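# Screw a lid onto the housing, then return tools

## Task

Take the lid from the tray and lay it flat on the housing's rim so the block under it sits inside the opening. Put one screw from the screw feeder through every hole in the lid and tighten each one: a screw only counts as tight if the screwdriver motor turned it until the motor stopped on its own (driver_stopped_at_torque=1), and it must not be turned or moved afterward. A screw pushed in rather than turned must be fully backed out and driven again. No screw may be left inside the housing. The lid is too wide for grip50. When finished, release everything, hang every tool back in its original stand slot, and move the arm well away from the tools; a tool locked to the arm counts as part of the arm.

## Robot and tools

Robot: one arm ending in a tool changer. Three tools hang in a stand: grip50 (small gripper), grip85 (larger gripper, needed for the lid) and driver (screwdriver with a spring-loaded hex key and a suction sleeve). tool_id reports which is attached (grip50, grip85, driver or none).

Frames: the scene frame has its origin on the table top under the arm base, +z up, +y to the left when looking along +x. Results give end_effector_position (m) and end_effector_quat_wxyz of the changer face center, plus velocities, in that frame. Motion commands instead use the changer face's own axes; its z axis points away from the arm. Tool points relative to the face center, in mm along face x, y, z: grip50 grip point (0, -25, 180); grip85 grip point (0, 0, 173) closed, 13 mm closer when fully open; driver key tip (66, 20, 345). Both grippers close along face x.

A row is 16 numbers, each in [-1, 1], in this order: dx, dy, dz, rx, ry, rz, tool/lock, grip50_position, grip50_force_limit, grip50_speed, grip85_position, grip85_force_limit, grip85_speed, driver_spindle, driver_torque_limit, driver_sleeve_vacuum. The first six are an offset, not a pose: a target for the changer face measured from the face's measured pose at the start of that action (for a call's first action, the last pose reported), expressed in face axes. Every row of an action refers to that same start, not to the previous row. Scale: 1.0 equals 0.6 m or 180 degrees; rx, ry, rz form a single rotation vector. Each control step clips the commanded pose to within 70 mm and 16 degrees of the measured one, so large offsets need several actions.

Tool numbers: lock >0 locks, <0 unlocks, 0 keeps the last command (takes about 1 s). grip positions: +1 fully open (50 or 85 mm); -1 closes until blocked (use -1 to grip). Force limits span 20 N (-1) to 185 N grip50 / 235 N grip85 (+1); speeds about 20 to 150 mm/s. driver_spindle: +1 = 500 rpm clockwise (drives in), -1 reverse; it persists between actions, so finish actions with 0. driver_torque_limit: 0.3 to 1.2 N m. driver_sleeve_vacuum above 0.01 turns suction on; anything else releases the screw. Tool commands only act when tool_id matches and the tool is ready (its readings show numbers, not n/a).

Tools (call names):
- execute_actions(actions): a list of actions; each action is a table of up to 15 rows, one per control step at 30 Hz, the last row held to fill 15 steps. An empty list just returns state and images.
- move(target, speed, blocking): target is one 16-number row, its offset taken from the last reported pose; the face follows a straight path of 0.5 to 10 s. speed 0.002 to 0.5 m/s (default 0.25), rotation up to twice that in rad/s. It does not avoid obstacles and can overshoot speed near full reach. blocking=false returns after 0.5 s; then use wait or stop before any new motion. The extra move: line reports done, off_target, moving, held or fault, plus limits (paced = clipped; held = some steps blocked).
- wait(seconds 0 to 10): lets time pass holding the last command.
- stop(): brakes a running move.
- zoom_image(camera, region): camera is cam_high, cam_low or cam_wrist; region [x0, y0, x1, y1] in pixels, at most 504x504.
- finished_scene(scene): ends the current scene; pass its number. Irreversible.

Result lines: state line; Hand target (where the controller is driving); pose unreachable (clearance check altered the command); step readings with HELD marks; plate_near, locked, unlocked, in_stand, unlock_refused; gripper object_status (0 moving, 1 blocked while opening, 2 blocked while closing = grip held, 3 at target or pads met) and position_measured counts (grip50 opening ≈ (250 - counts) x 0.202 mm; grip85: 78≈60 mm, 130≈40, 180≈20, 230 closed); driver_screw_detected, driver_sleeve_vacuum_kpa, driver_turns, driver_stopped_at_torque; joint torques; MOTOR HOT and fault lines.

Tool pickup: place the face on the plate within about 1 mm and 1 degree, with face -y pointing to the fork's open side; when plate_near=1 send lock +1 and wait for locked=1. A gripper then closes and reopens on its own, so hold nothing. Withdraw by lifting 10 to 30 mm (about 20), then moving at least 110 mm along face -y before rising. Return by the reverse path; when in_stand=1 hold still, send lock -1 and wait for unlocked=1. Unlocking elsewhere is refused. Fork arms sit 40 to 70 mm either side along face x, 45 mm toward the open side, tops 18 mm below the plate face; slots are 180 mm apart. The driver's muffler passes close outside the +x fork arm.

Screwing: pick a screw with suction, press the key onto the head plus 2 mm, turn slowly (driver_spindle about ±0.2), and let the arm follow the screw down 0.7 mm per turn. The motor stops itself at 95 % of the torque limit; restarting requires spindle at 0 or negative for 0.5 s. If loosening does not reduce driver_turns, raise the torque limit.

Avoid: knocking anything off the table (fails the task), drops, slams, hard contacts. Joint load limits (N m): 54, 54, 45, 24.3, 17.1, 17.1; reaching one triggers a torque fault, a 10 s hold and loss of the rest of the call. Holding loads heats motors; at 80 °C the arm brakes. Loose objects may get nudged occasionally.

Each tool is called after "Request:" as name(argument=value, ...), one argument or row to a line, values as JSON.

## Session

Request:
execute_actions(
  actions=[],
)

Scene clock: 0.00 s.
end_effector_position=(+0.4586, -0.0205, +0.3200) locked=0 unlocked=1 plate_near=0 in_stand=0 unlock_refused=0 tool_id=none grip50_position_measured=n/a grip50_object_status=n/a grip85_position_measured=n/a grip85_object_status=n/a driver_sleeve_vacuum_kpa=n/a driver_screw_detected=n/a driver_stopped_at_torque=n/a driver_turns=n/a end_effector_quat_wxyz=(-0.002, +0.721, +0.693, +0.003) end_effector_velocity=(-0.001, -0.001, -0.000) end_effector_angular_velocity=(-0.000, +0.002, -0.000)
Joint positions: [-0.001 -0.271 -0.835  0.002 -0.563 -0.003]
Joint velocities: [-0.001  0.     0.001 -0.001 -0.001 -0.   ]
Joint torques (N m, as the arm reports them, + toward a larger angle): no reading
Motor temperatures (°C, as the motors report them): [30 30 39 32 39 39]
Hand target: +0.459, -0.021, +0.320; -0.002, +0.721, +0.693, +0.003
camera_calibration (this result's frames):
cam_wrist: T_world_to_cam=[[-0.00292315, 0.999983, -0.00512154, 0.0196186], [0.970887, 0.00406476, 0.239505, -0.462157], [0.239522, -0.00427232, -0.970882, 0.247117], [0, 0, 0, 1]] pos_world=[0.389569, -0.016684, 0.350711]

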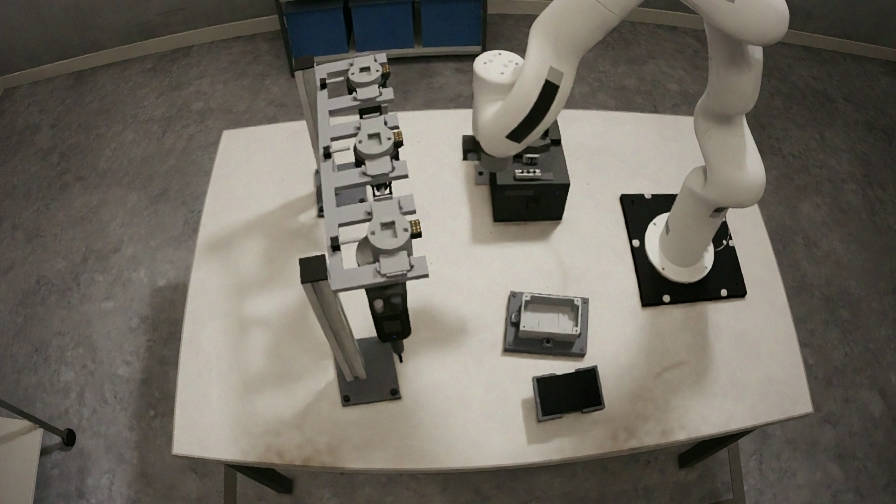

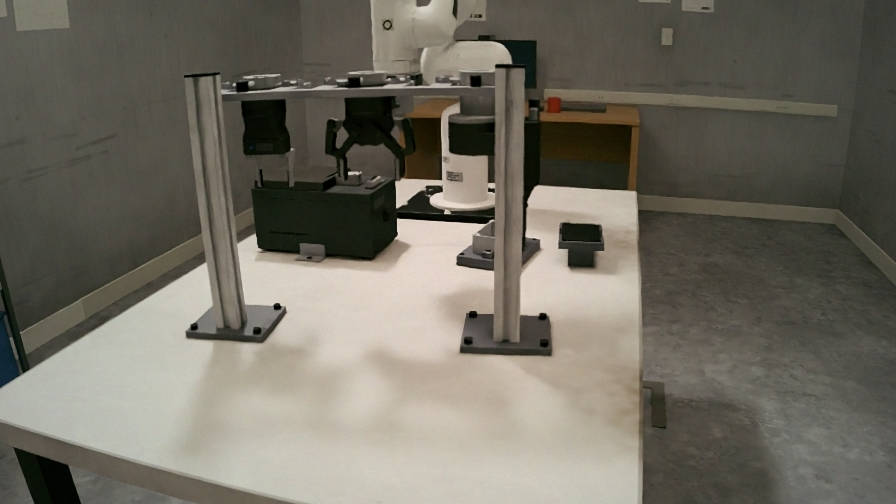

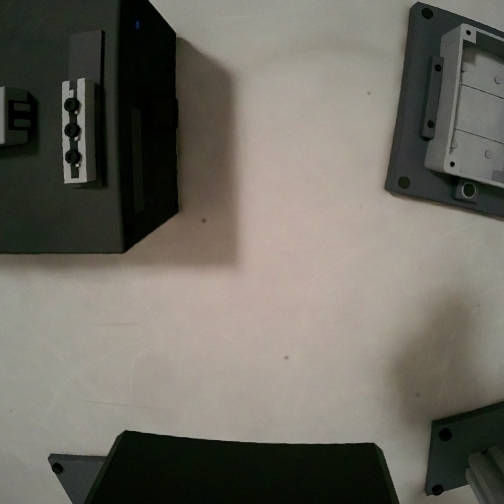

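Request:
zoom_image(
  camera="cam_high",
  region=[290, 40, 450, 300],
)

Request:
zoom_image(
  camera="cam_high",
  region=[480, 270, 640, 440],
)

Region (290, 40, 450, 300) of cam_high's 896x504 image, scaled by 1.938, with more detail than that image has; it fills the left 310 columns of this view, and the rest is white.

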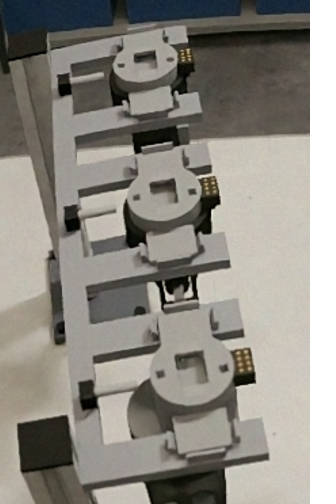

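Region (480, 270, 640, 440) of cam_high's 896x504 image, scaled by 2.965, with more detail than that image has; it fills the left 474 columns of this view, and the rest is white.

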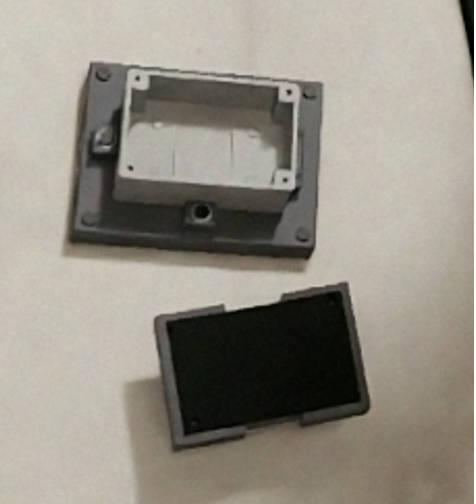

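Request:
move(
  target=[0.012,0.10,-0.2533,0,0,-0.0594,0,0,0,0,0,0,0,0,0,-1],
  speed=0.25,
)

Scene clock: 61.77 s.
end_effector_position=(+0.5184, -0.0167, +0.4716) locked=0 unlocked=1 plate_near=0 in_stand=0 unlock_refused=0 tool_id=none grip50_position_measured=n/a grip50_object_status=n/a grip85_position_measured=n/a grip85_object_status=n/a driver_sleeve_vacuum_kpa=n/a driver_screw_detected=n/a driver_stopped_at_torque=n/a driver_turns=n/a end_effector_quat_wxyz=(-0.002, +0.653, +0.757, +0.003) end_effector_velocity=(+0.001, +0.000, +0.002) end_effector_angular_velocity=(+0.001, -0.002, +0.002)
Joint positions: [ 0.013 -0.225 -1.16   0.002 -0.934 -0.175]
Joint velocities: [ 0.    -0.    -0.006  0.001 -0.004 -0.002]
Joint torques (N m, as the arm reports them, + toward a larger angle): [ -1.18  31.18 -17.59   0.45  -0.07  -0.15]
Motor temperatures (°C, as the motors report them): [30 31 39 32 39 39]
Hand target: +0.519, -0.017, +0.472; -0.002, +0.653, +0.757, +0.003
Off the commanded pose: 0.001 m, 0 deg.
move: done
camera_calibration (this result's frames):
cam_wrist: T_world_to_cam=[[-0.188663, 0.982029, -0.00507137, 0.112658], [0.953078, 0.184342, 0.240125, -0.544674], [0.236745, 0.0404695, -0.970729, 0.382124], [0, 0, 0, 1]] pos_world=[0.449906, -0.0256916, 0.5023]

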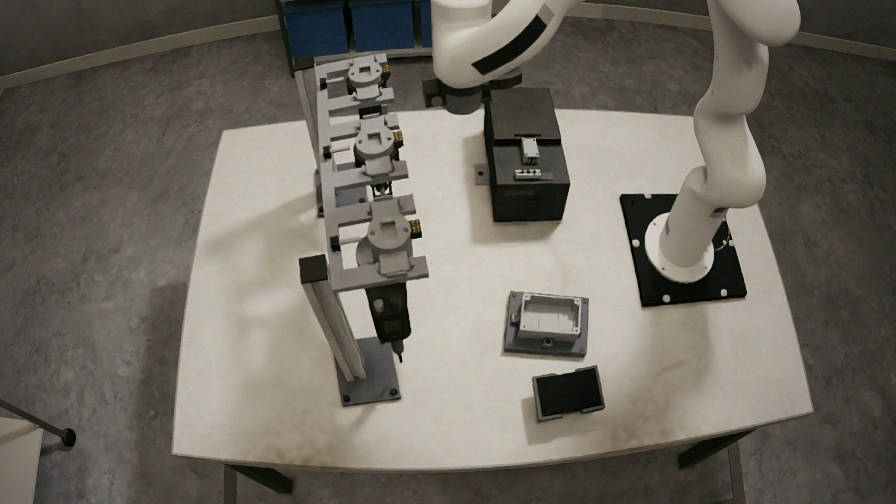

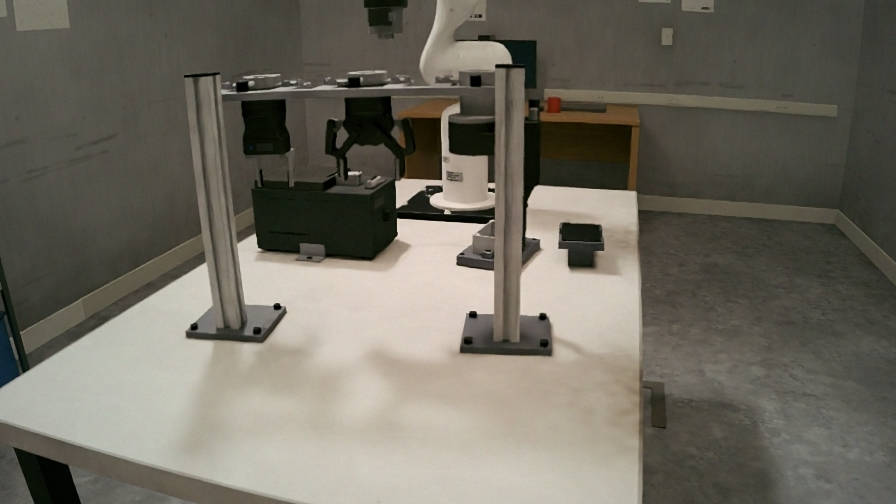

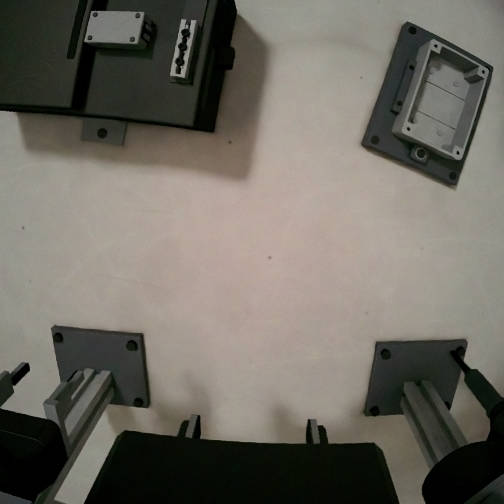

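Request:
move(
  target=[-0.0102,0.237,0,0,0,0,0,0,0,0,0,0,0,0,0,-1],
  speed=0.2,
)

Request:
zoom_image(
  camera="cam_wrist",
  region=[130, 200, 400, 440],
)

Scene clock: 70.13 s.
end_effector_position=(+0.6599, -0.0021, +0.4719) locked=0 unlocked=1 plate_near=0 in_stand=0 unlock_refused=0 tool_id=none grip50_position_measured=n/a grip50_object_status=n/a grip85_position_measured=n/a grip85_object_status=n/a driver_sleeve_vacuum_kpa=n/a driver_screw_detected=n/a driver_stopped_at_torque=n/a driver_turns=n/a end_effector_quat_wxyz=(-0.002, +0.653, +0.757, +0.003) end_effector_velocity=(+0.001, +0.000, -0.000) end_effector_angular_velocity=(-0.000, +0.003, +0.001)
Joint positions: [ 0.04  -0.584 -1.644  0.002 -1.059 -0.147]
Joint velocities: [ 0.001 -0.003 -0.004 -0.    -0.005 -0.   ]
Joint torques (N m, as the arm reports them, + toward a larger angle): [ -1.24  48.85 -17.9    0.17   0.07  -0.19]
Motor temperatures (°C, as the motors report them): [30 31 39 32 39 39]
Hand target: +0.660, -0.002, +0.472; -0.002, +0.653, +0.757, +0.003
Off the commanded pose: 0.000 m, 0 deg.
move: done
camera_calibration (this result's frames):
cam_wrist: T_world_to_cam=[[-0.188818, 0.982, -0.0049391, 0.125105], [0.953031, 0.184456, 0.240224, -0.682217], [0.236811, 0.0406515, -0.970705, 0.348298], [0, 0, 0, 1]] pos_world=[0.591315, -0.0111733, 0.502597]

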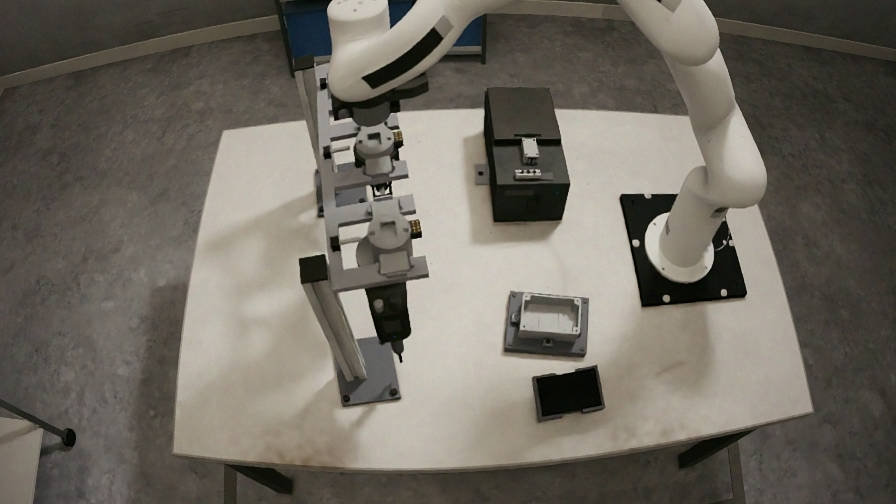

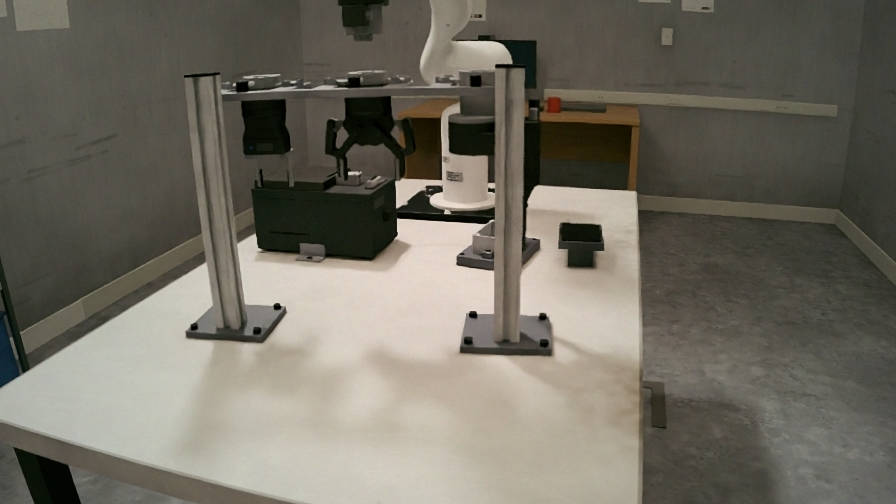

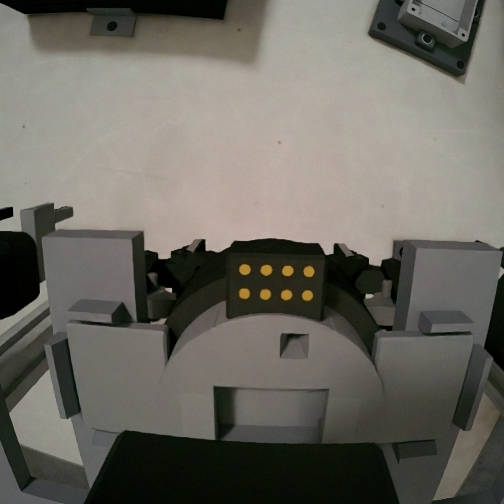

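Region (130, 200, 400, 440) of cam_wrist's 504x504 image, scaled by 1.867, with more detail than that image has.

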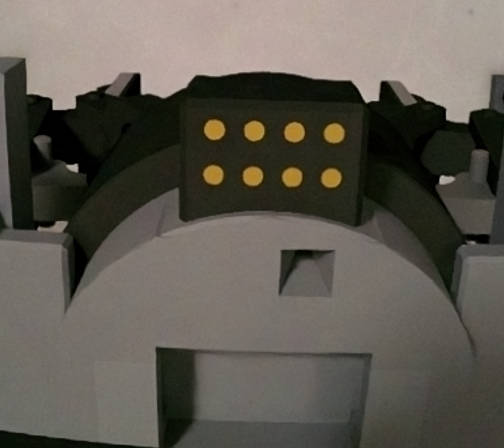

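Request:
execute_actions(
  actions=[
    [[0.0055,0.0013,0,0,0,0,0,0,0,0,0,0,0,0,0,-1]],
  ],
)

Request:
zoom_image(
  camera="cam_wrist",
  region=[130, 200, 400, 440],
)

Scene clock: 85.80 s.
end_effector_position=(+0.6601, +0.0012, +0.4719) locked=0 unlocked=1 plate_near=0 in_stand=0 unlock_refused=0 tool_id=none grip50_position_measured=n/a grip50_object_status=n/a grip85_position_measured=n/a grip85_object_status=n/a driver_sleeve_vacuum_kpa=n/a driver_screw_detected=n/a driver_stopped_at_torque=n/a driver_turns=n/a end_effector_quat_wxyz=(-0.002, +0.653, +0.757, +0.003) end_effector_velocity=(+0.000, +0.000, +0.000) end_effector_angular_velocity=(-0.000, -0.002, +0.000)
Joint positions: [ 0.045 -0.585 -1.645  0.002 -1.059 -0.142]
Joint velocities: [ 0.     0.    -0.001 -0.     0.001  0.   ]
Joint torques (N m, as the arm reports them, + toward a larger angle): [ -1.68  48.2  -17.76   0.28   0.    -0.25]
Motor temperatures (°C, as the motors report them): [30 31 39 32 39 39]
Hand target: +0.660, +0.001, +0.472; -0.002, +0.653, +0.757, +0.003
Off the commanded pose: 0.000 m, 0 deg.
Step readings (end_effector_position):
0: (+0.6600, -0.0021, +0.4718)
1: (+0.6600, -0.0021, +0.4718)
2: (+0.6600, -0.0017, +0.4718)
4: (+0.6601, -0.0000, +0.4719)
8: (+0.6601, +0.0012, +0.4719)
15: end_effector_position above
camera_calibration (this result's frames):
cam_wrist: T_world_to_cam=[[-0.188802, 0.982003, -0.00493179, 0.121847], [0.953036, 0.18444, 0.240216, -0.683119], [0.236802, 0.0406531, -0.970707, 0.348117], [0, 0, 0, 1]] pos_world=[0.591607, -0.00781228, 0.502617]

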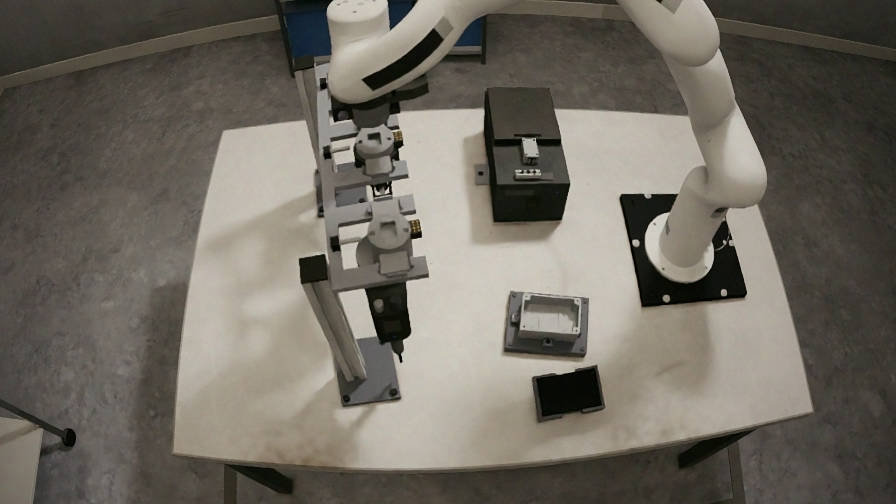

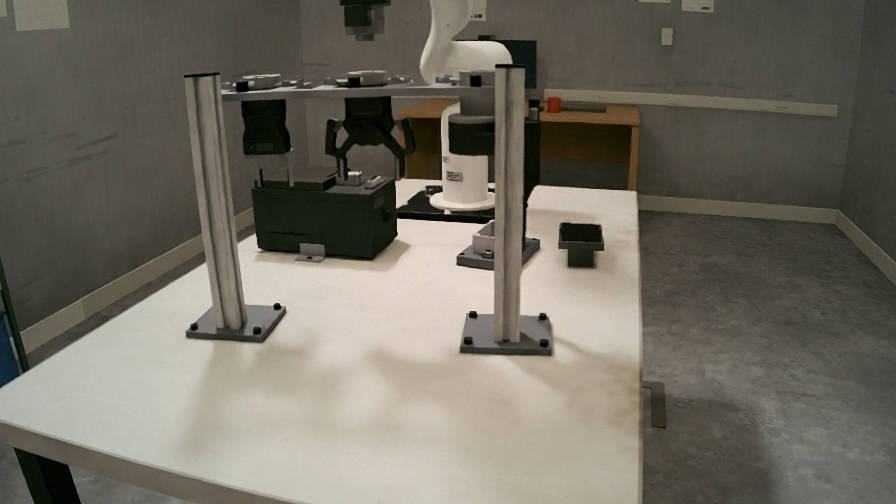

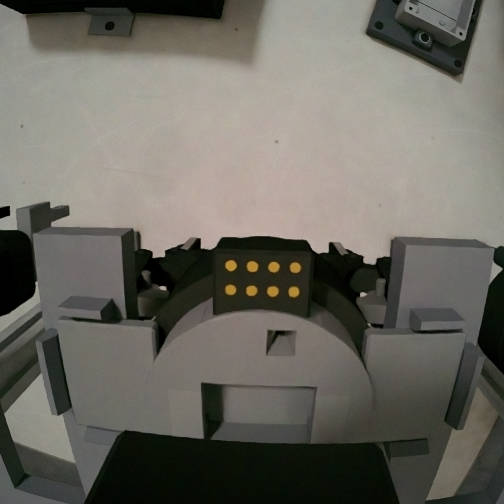

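Region (130, 200, 400, 440) of cam_wrist's 504x504 image, scaled by 1.867, with more detail than that image has.

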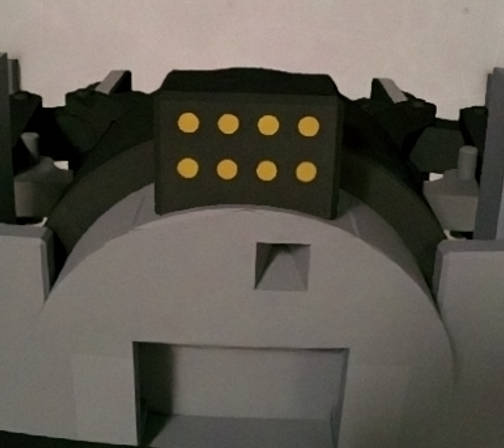

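Request:
execute_actions(
  actions=[
    [[0.0003,0,0.04,0,0,0,0,0,0,0,0,0,0,0,0,-1]],
  ],
)

Request:
zoom_image(
  camera="cam_wrist",
  region=[130, 200, 400, 440],
)

Scene clock: 98.27 s.
end_effector_position=(+0.6602, +0.0015, +0.4482) locked=0 unlocked=1 plate_near=0 in_stand=0 unlock_refused=0 tool_id=none grip50_position_measured=n/a grip50_object_status=n/a grip85_position_measured=n/a grip85_object_status=n/a driver_sleeve_vacuum_kpa=n/a driver_screw_detected=n/a driver_stopped_at_torque=n/a driver_turns=n/a end_effector_quat_wxyz=(-0.002, +0.653, +0.757, +0.003) end_effector_velocity=(+0.000, -0.000, -0.001) end_effector_angular_velocity=(-0.000, -0.001, +0.000)
Joint positions: [ 0.046 -0.598 -1.611  0.002 -1.012 -0.142]
Joint velocities: [-0.    -0.001  0.001 -0.     0.003 -0.   ]
Joint torques (N m, as the arm reports them, + toward a larger angle): [ -1.89  48.98 -18.36   0.02   0.05  -0.22]
Motor temperatures (°C, as the motors report them): [30 31 39 32 39 39]
Hand target: +0.660, +0.002, +0.448; -0.002, +0.653, +0.757, +0.003
Off the commanded pose: 0.000 m, 0 deg.
Step readings (end_effector_position):
0: (+0.6601, +0.0013, +0.4719)
1: (+0.6601, +0.0013, +0.4719)
2: (+0.6603, +0.0013, +0.4708)
4: (+0.6602, +0.0014, +0.4601)
8: (+0.6597, +0.0015, +0.4482)
15: end_effector_position above
camera_calibration (this result's frames):
cam_wrist: T_world_to_cam=[[-0.188727, 0.982017, -0.00502559, 0.121419], [0.952973, 0.184376, 0.240518, -0.677587], [0.237119, 0.0406029, -0.970632, 0.324782], [0, 0, 0, 1]] pos_world=[0.591625, -0.00749202, 0.478826]

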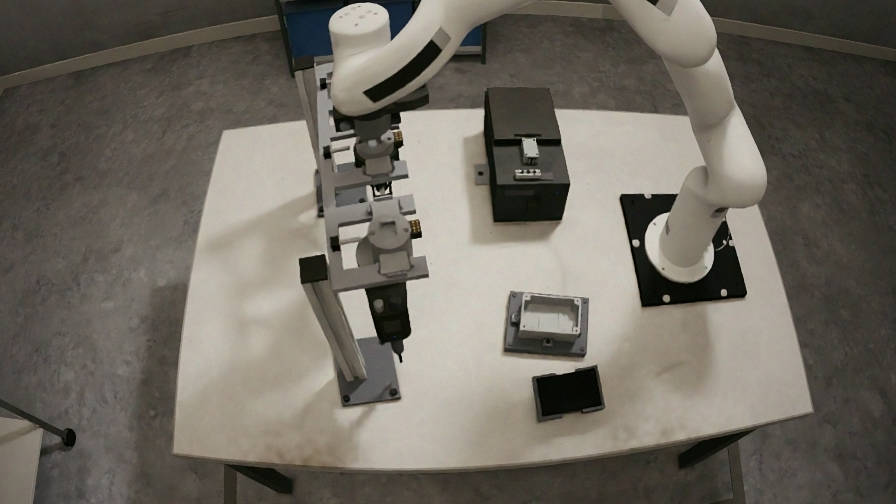

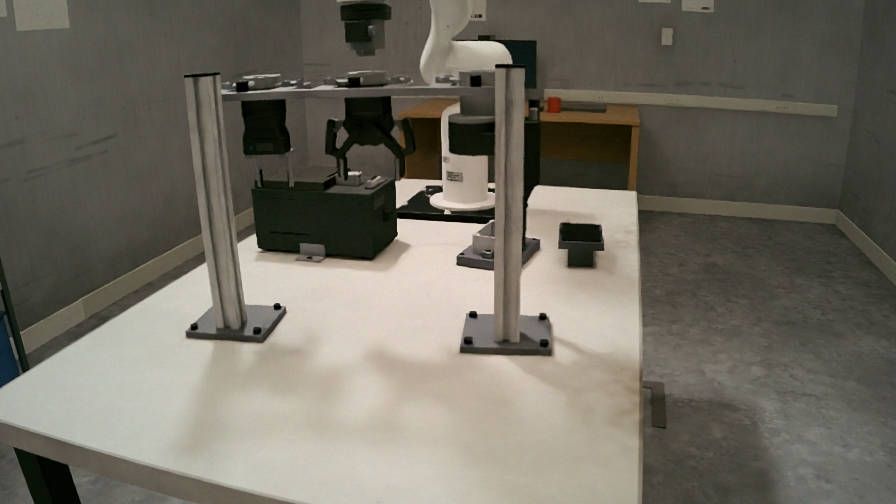

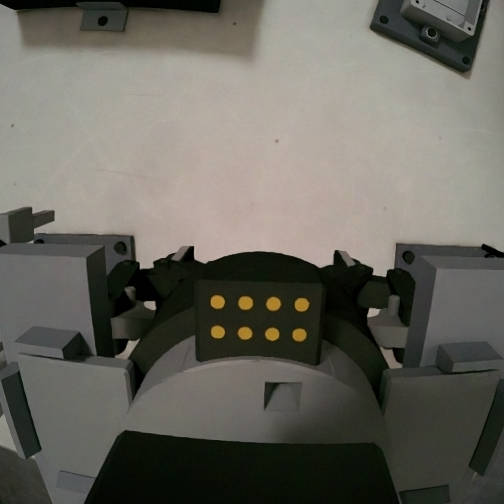

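Region (130, 200, 400, 440) of cam_wrist's 504x504 image, scaled by 1.867, with more detail than that image has.

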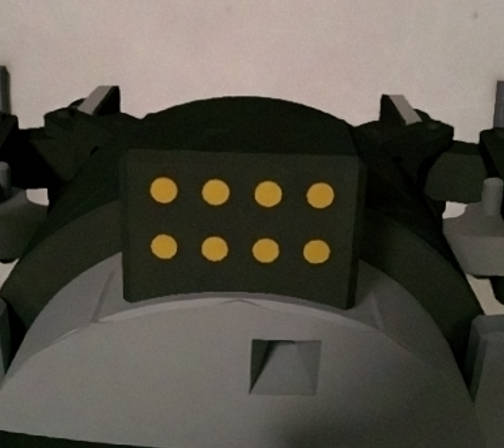

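Request:
execute_actions(
  actions=[
    [[0.0002,-0.0004,0.04,0,0,0,0,0,0,0,0,0,0,0,0,-1]],
    [[0,0,0.008,0,0,0,0,0,0,0,0,0,0,0,0,-1]],
    [[0,0,0.008,0,0,0,0,0,0,0,0,0,0,0,0,-1]],
    [[0,0,0.003,0,0,0,0,0,0,0,0,0,0,0,0,-1]],
  ],
)

Scene clock: 108.63 s.
end_effector_position=(+0.6600, +0.0018, +0.4131) locked=0 unlocked=1 plate_near=0 in_stand=1 unlock_refused=0 tool_id=none grip50_position_measured=n/a grip50_object_status=n/a grip85_position_measured=n/a grip85_object_status=n/a driver_sleeve_vacuum_kpa=n/a driver_screw_detected=n/a driver_stopped_at_torque=n/a driver_turns=n/a end_effector_quat_wxyz=(-0.002, +0.653, +0.757, +0.003) end_effector_velocity=(-0.000, -0.000, +0.000) end_effector_angular_velocity=(-0.000, +0.001, -0.000)
Joint positions: [ 0.046 -0.621 -1.566  0.002 -0.943 -0.142]
Joint velocities: [-0.     0.     0.    -0.    -0.001  0.   ]
Joint torques (N m, as the arm reports them, + toward a larger angle): [ -1.61  48.45 -17.8    0.62   0.45  -0.33]
Motor temperatures (°C, as the motors report them): [30 31 39 32 39 39]
Hand target: +0.660, +0.002, +0.413; -0.002, +0.653, +0.757, +0.004
Off the commanded pose: 0.000 m, 0 deg.
Step readings (end_effector_position; steps 1 to 15: 1st action; 16 to 30: 2nd action; 31 to 45: 3rd action; 46 to 60: 4th action):
0: (+0.6601, +0.0015, +0.4479)
1: (+0.6601, +0.0015, +0.4479)
2: (+0.6603, +0.0016, +0.4468)
4: (+0.6601, +0.0017, +0.4362)
8: (+0.6595, +0.0018, +0.4244)
15: (+0.6600, +0.0018, +0.4244)
16: (+0.6600, +0.0018, +0.4244)
17: (+0.6601, +0.0018, +0.4239)
19: (+0.6600, +0.0018, +0.4216)
23: (+0.6599, +0.0018, +0.4197)
30: (+0.6600, +0.0018, +0.4197)
31: (+0.6600, +0.0018, +0.4196)
32: (+0.6601, +0.0018, +0.4192)
34: (+0.6600, +0.0018, +0.4168)
38: (+0.6600, +0.0018, +0.4149)
45: (+0.6600, +0.0018, +0.4149)
46: (+0.6600, +0.0018, +0.4149)
47: (+0.6600, +0.0018, +0.4147)
49: (+0.6600, +0.0018, +0.4138)
53: (+0.6600, +0.0018, +0.4131)
60: end_effector_position above
camera_calibration (this result's frames):
cam_wrist: T_world_to_cam=[[-0.188626, 0.982036, -0.00512118, 0.120904], [0.952945, 0.184293, 0.240689, -0.669063], [0.237309, 0.0405199, -0.970589, 0.290672], [0, 0, 0, 1]] pos_world=[0.591407, -0.00720588, 0.443778]

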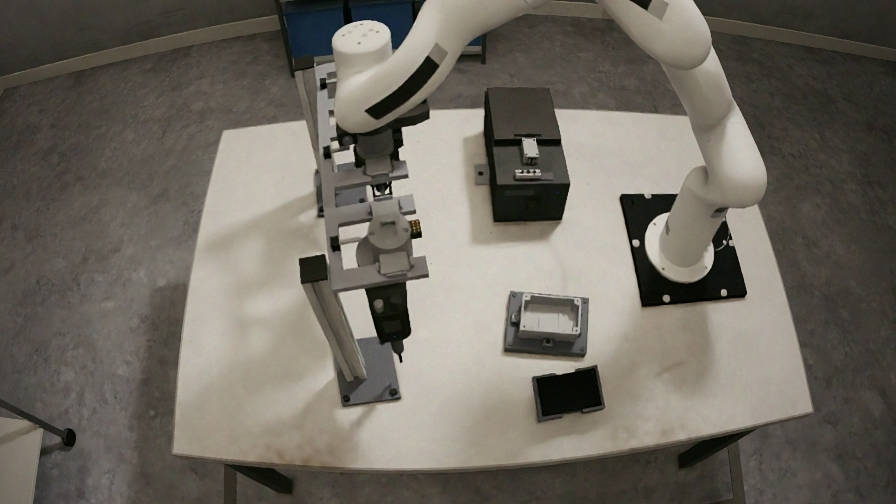

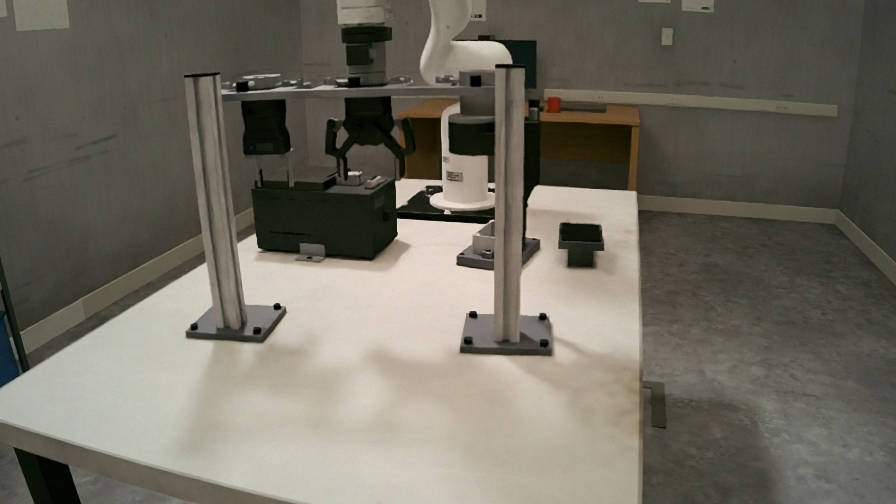

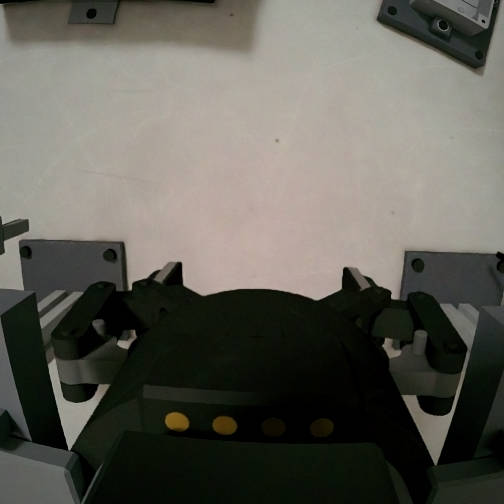

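Request:
execute_actions(
  actions=[
    [[0,0,0.0018,0,0,0,0,0,0,0,0,0,0,0,0,-1]],
    [[0,0,0,0,0,0,1,0,0,0,1,-1,1,0,0,-1]],
    [[0,0,0,0,0,0,1,0,0,0,1,-1,1,0,0,-1]],
    [[0,0,0,0,0,0,1,0,0,0,1,-1,1,0,0,-1]],
  ],
)

Scene clock: 114.60 s.
end_effector_position=(+0.6601, +0.0019, +0.4124) locked=1 unlocked=0 plate_near=1 in_stand=1 unlock_refused=0 tool_id=grip85 grip50_position_measured=n/a grip50_object_status=n/a grip85_position_measured=n/a grip85_object_status=n/a driver_sleeve_vacuum_kpa=n/a driver_screw_detected=n/a driver_stopped_at_torque=n/a driver_turns=n/a end_effector_quat_wxyz=(-0.001, +0.653, +0.757, +0.004) end_effector_velocity=(+0.000, -0.000, +0.000) end_effector_angular_velocity=(+0.000, -0.002, -0.000)
Joint positions: [ 0.046 -0.622 -1.565  0.002 -0.941 -0.142]
Joint velocities: [-0.001  0.    -0.001  0.     0.001 -0.001]
Joint torques (N m, as the arm reports them, + toward a larger angle): [ -0.93  58.23 -20.96   0.34  -0.19  -0.22]
Motor temperatures (°C, as the motors report them): [30 31 39 32 39 39]
Hand target: +0.660, +0.002, +0.412; -0.001, +0.653, +0.757, +0.004
Off the commanded pose: 0.000 m, 0 deg.
Step readings (end_effector_position; steps 1 to 15: 1st action; 16 to 30: 2nd action; 31 to 45: 3rd action; 46 to 60: 4th action):
0: (+0.6600, +0.0018, +0.4131)
1: (+0.6600, +0.0018, +0.4131)
2: (+0.6600, +0.0018, +0.4130)
4: (+0.6600, +0.0018, +0.4125)
8: (+0.6600, +0.0019, +0.4121)
15: (+0.6600, +0.0019, +0.4121)
16: (+0.6600, +0.0019, +0.4121)
17: (+0.6600, +0.0019, +0.4121)
19: (+0.6600, +0.0019, +0.4121)
23: (+0.6600, +0.0019, +0.4121)
30: (+0.6600, +0.0019, +0.4121)
31: (+0.6600, +0.0019, +0.4121)
32: (+0.6600, +0.0019, +0.4121)
34: (+0.6600, +0.0018, +0.4119)
38: (+0.6601, +0.0018, +0.4121)
45: (+0.6601, +0.0019, +0.4123)
46: (+0.6601, +0.0019, +0.4123)
47: (+0.6601, +0.0019, +0.4124)
49: (+0.6601, +0.0019, +0.4124)
53: (+0.6601, +0.0019, +0.4124)
60: end_effector_position above
camera_calibration (this result's frames):
cam_wrist: T_world_to_cam=[[-0.188612, 0.982038, -0.00513949, 0.120881], [0.952805, 0.18426, 0.24127, -0.669123], [0.237883, 0.0406094, -0.970444, 0.289446], [0, 0, 0, 1]] pos_world=[0.591489, -0.00717156, 0.442952]

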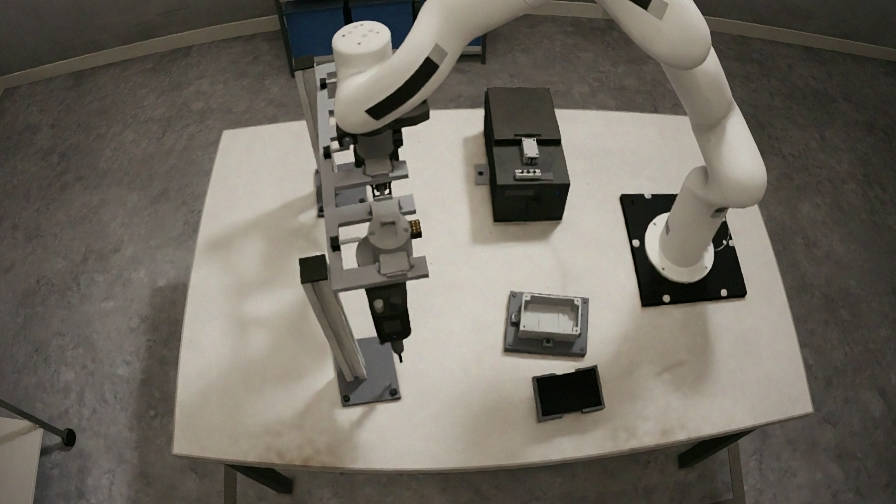

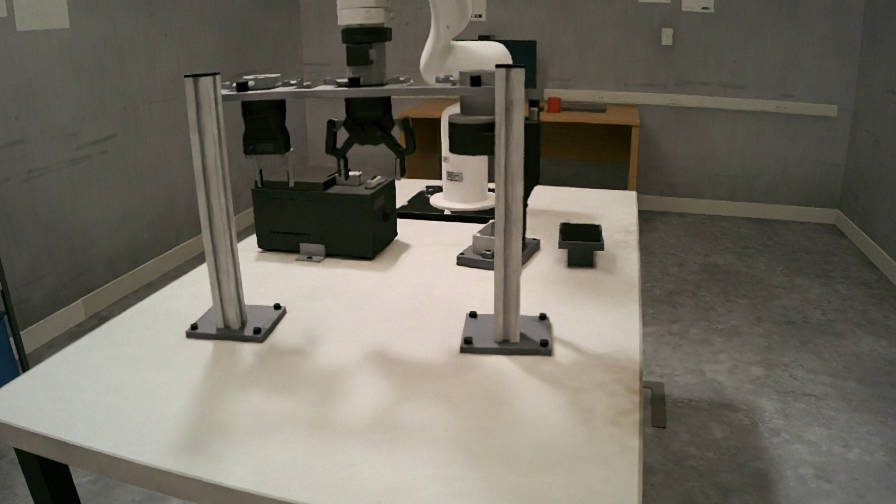

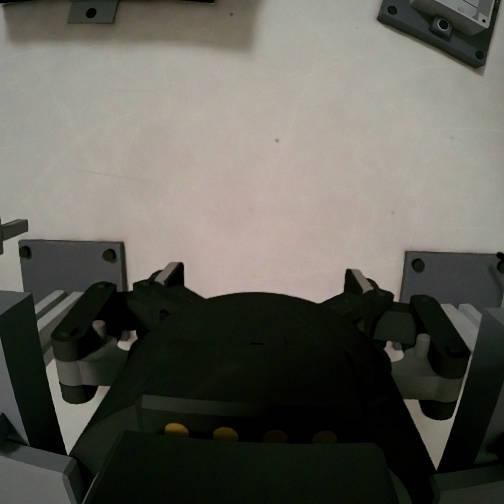

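Request:
move(
  target=[0,0,-0.0333,0,0,0,0,0,0,0,1,-1,1,0,0,-1],
  speed=0.05,
)

Request:
move(
  target=[0,-0.215,0,0,0,0,0,0,0,0,1,-1,1,0,0,-1],
  speed=0.1,
)

Scene clock: 121.60 s.
end_effector_position=(+0.6600, +0.0017, +0.4322) locked=1 unlocked=0 plate_near=1 in_stand=0 unlock_refused=0 tool_id=grip85 grip50_position_measured=n/a grip50_object_status=n/a grip85_position_measured=3 grip85_object_status=3 driver_sleeve_vacuum_kpa=n/a driver_screw_detected=n/a driver_stopped_at_torque=n/a driver_turns=n/a end_effector_quat_wxyz=(-0.002, +0.653, +0.757, +0.004) end_effector_velocity=(+0.000, +0.000, -0.000) end_effector_angular_velocity=(+0.001, +0.001, +0.000)
Joint positions: [ 0.046 -0.607 -1.588  0.002 -0.979 -0.142]
Joint velocities: [ 0.    -0.001 -0.     0.001 -0.001 -0.   ]
Joint torques (N m, as the arm reports them, + toward a larger angle): [ -0.97  60.29 -22.43   0.45  -0.04  -0.33]
Motor temperatures (°C, as the motors report them): [30 31 39 32 39 39]
Hand target: +0.660, +0.002, +0.432; -0.001, +0.653, +0.757, +0.004
Off the commanded pose: 0.000 m, 0 deg.
move: done
camera_calibration (this result's frames):
cam_wrist: T_world_to_cam=[[-0.188668, 0.982028, -0.00506683, 0.121089], [0.952845, 0.184305, 0.241076, -0.673761], [0.237677, 0.0406552, -0.970493, 0.308851], [0, 0, 0, 1]] pos_world=[0.591429, -0.00729197, 0.462778]

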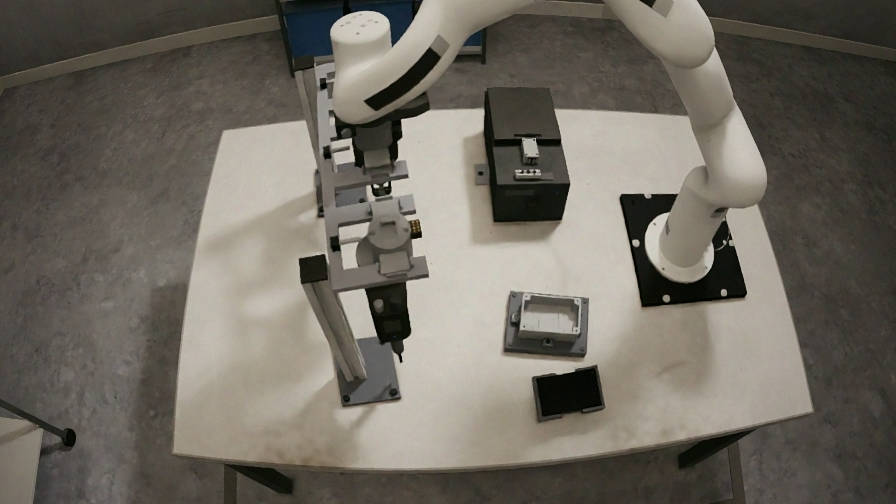

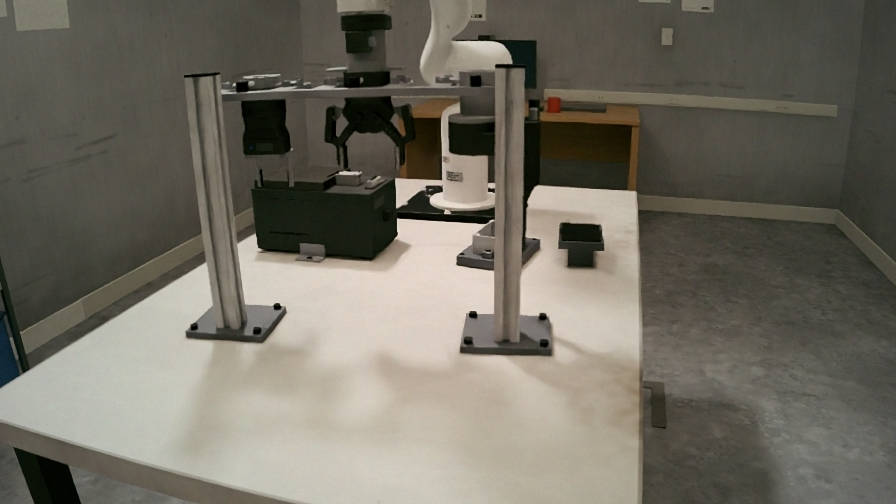

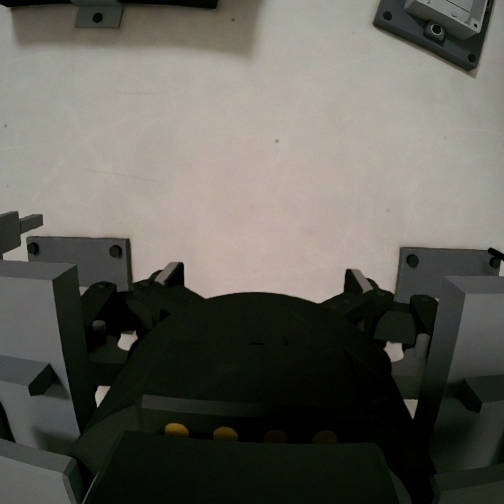

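Scene clock: 123.27 s.
end_effector_position=(+0.5326, -0.0169, +0.4319) locked=1 unlocked=0 plate_near=1 in_stand=0 unlock_refused=0 tool_id=grip85 grip50_position_measured=n/a grip50_object_status=n/a grip85_position_measured=3 grip85_object_status=3 driver_sleeve_vacuum_kpa=n/a driver_screw_detected=n/a driver_stopped_at_torque=n/a driver_turns=n/a end_effector_quat_wxyz=(-0.001, +0.653, +0.757, +0.004) end_effector_velocity=(-0.002, -0.000, -0.001) end_effector_angular_velocity=(-0.000, +0.001, +0.000)
Joint positions: [ 0.012 -0.293 -1.15   0.002 -0.855 -0.175]
Joint velocities: [-0.     0.003  0.005 -0.     0.001 -0.001]
Joint torques (N m, as the arm reports them, + toward a larger angle): [ -1.86  42.37 -21.66   0.18  -0.08  -0.46]
Motor temperatures (°C, as the motors report them): [30 31 39 32 39 39]
Hand target: +0.532, -0.017, +0.432; -0.001, +0.653, +0.757, +0.004
Off the commanded pose: 0.000 m, 0 deg.
move: done
camera_calibration (this result's frames):
cam_wrist: T_world_to_cam=[[-0.188513, 0.982057, -0.00528984, 0.115395], [0.952811, 0.184198, 0.241292, -0.548896], [0.237937, 0.0404464, -0.970438, 0.339426], [0, 0, 0, 1]] pos_world=[0.463985, -0.0259477, 0.462446]

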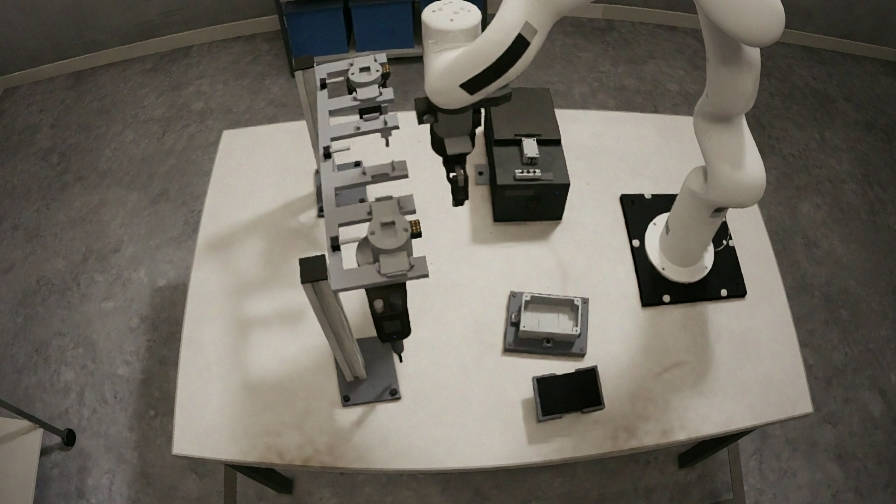

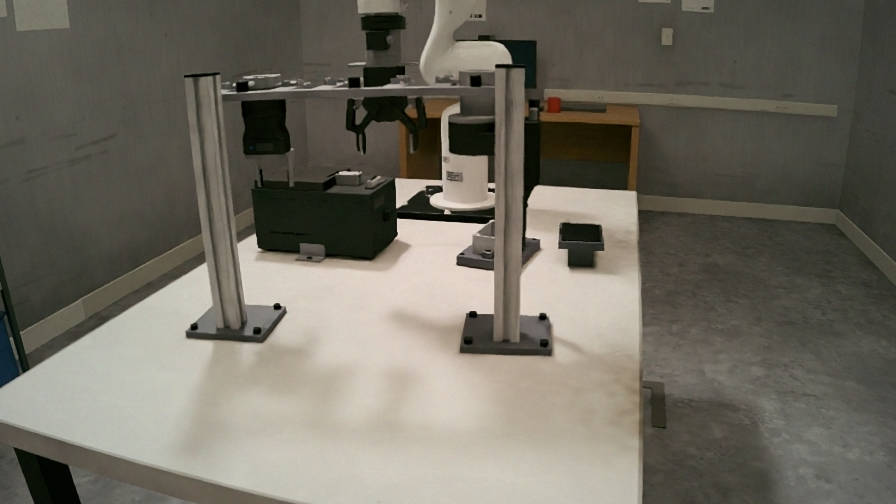

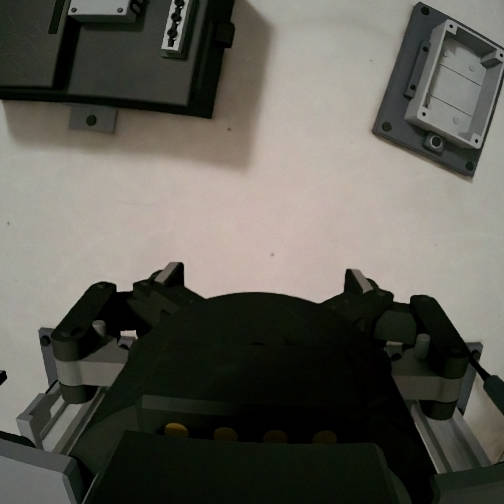

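Request:
move(
  target=[0.6475,-0.2339,0.05,0,0,-0.0144,0,0,0,0,1,-1,1,0,0,-1],
  speed=0.3,
)

Scene clock: 143.37 s.
end_effector_position=(+0.3375, +0.3471, +0.4038) locked=1 unlocked=0 plate_near=1 in_stand=0 unlock_refused=0 tool_id=grip85 grip50_position_measured=n/a grip50_object_status=n/a grip85_position_measured=3 grip85_object_status=3 driver_sleeve_vacuum_kpa=n/a driver_screw_detected=n/a driver_stopped_at_torque=n/a driver_turns=n/a end_effector_quat_wxyz=(-0.002, +0.636, +0.771, +0.003) end_effector_velocity=(-0.000, +0.001, -0.000) end_effector_angular_velocity=(-0.001, -0.000, +0.000)
Joint positions: [ 0.842 -0.213 -0.978  0.001 -0.764  0.61 ]
Joint velocities: [ 0.003 -0.002 -0.001 -0.001  0.     0.003]
Joint torques (N m, as the arm reports them, + toward a larger angle): [ -0.97  36.8  -20.59   0.36  -0.01  -0.2 ]
Motor temperatures (°C, as the motors report them): [30 31 40 32 39 39]
Hand target: +0.337, +0.347, +0.404; -0.002, +0.636, +0.772, +0.003
Off the commanded pose: 0.000 m, 0 deg.
move: done
camera_calibration (this result's frames):
cam_wrist: T_world_to_cam=[[-0.232276, 0.972639, -0.00465945, -0.261223], [0.943864, 0.226556, 0.2404, -0.434626], [0.234878, 0.0514413, -0.970663, 0.341241], [0, 0, 0, 1]] pos_world=[0.269402, 0.334989, 0.434497]

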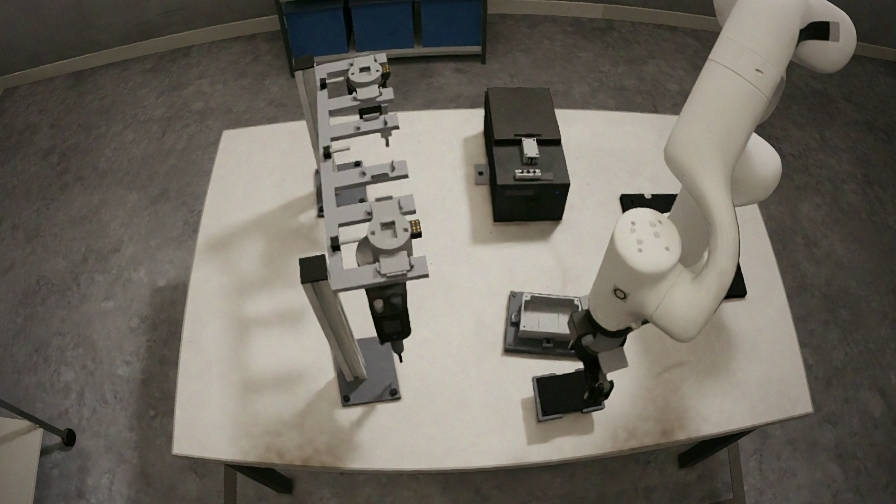

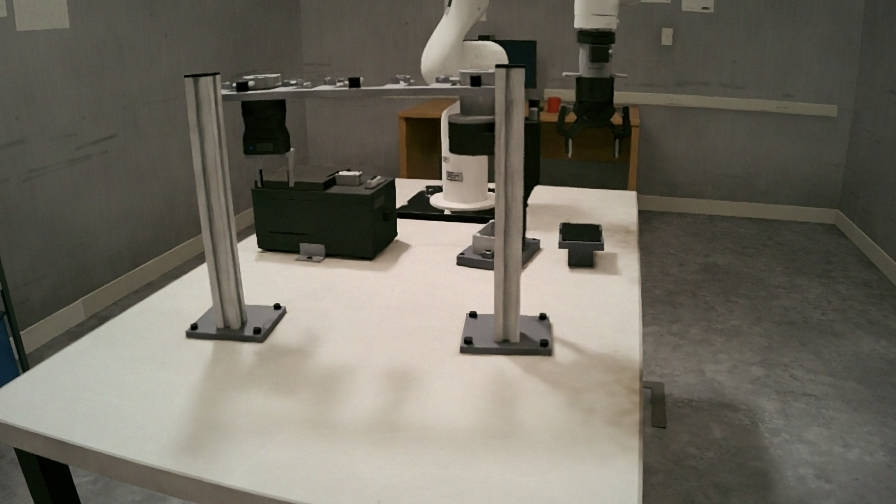

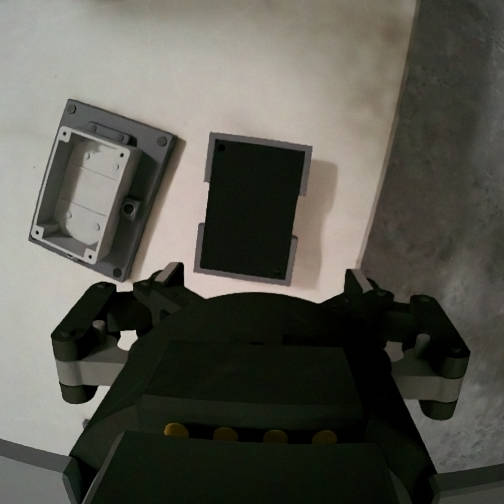

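Request:
zoom_image(
  camera="cam_wrist",
  region=[180, 120, 340, 300],
)

Region (180, 120, 340, 300) of cam_wrist's 504x504 image, scaled by 2.800, with more detail than that image has.

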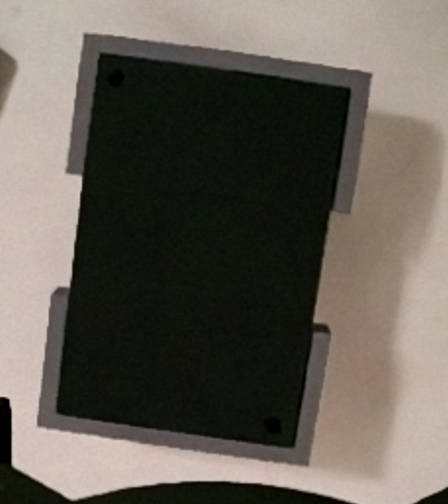

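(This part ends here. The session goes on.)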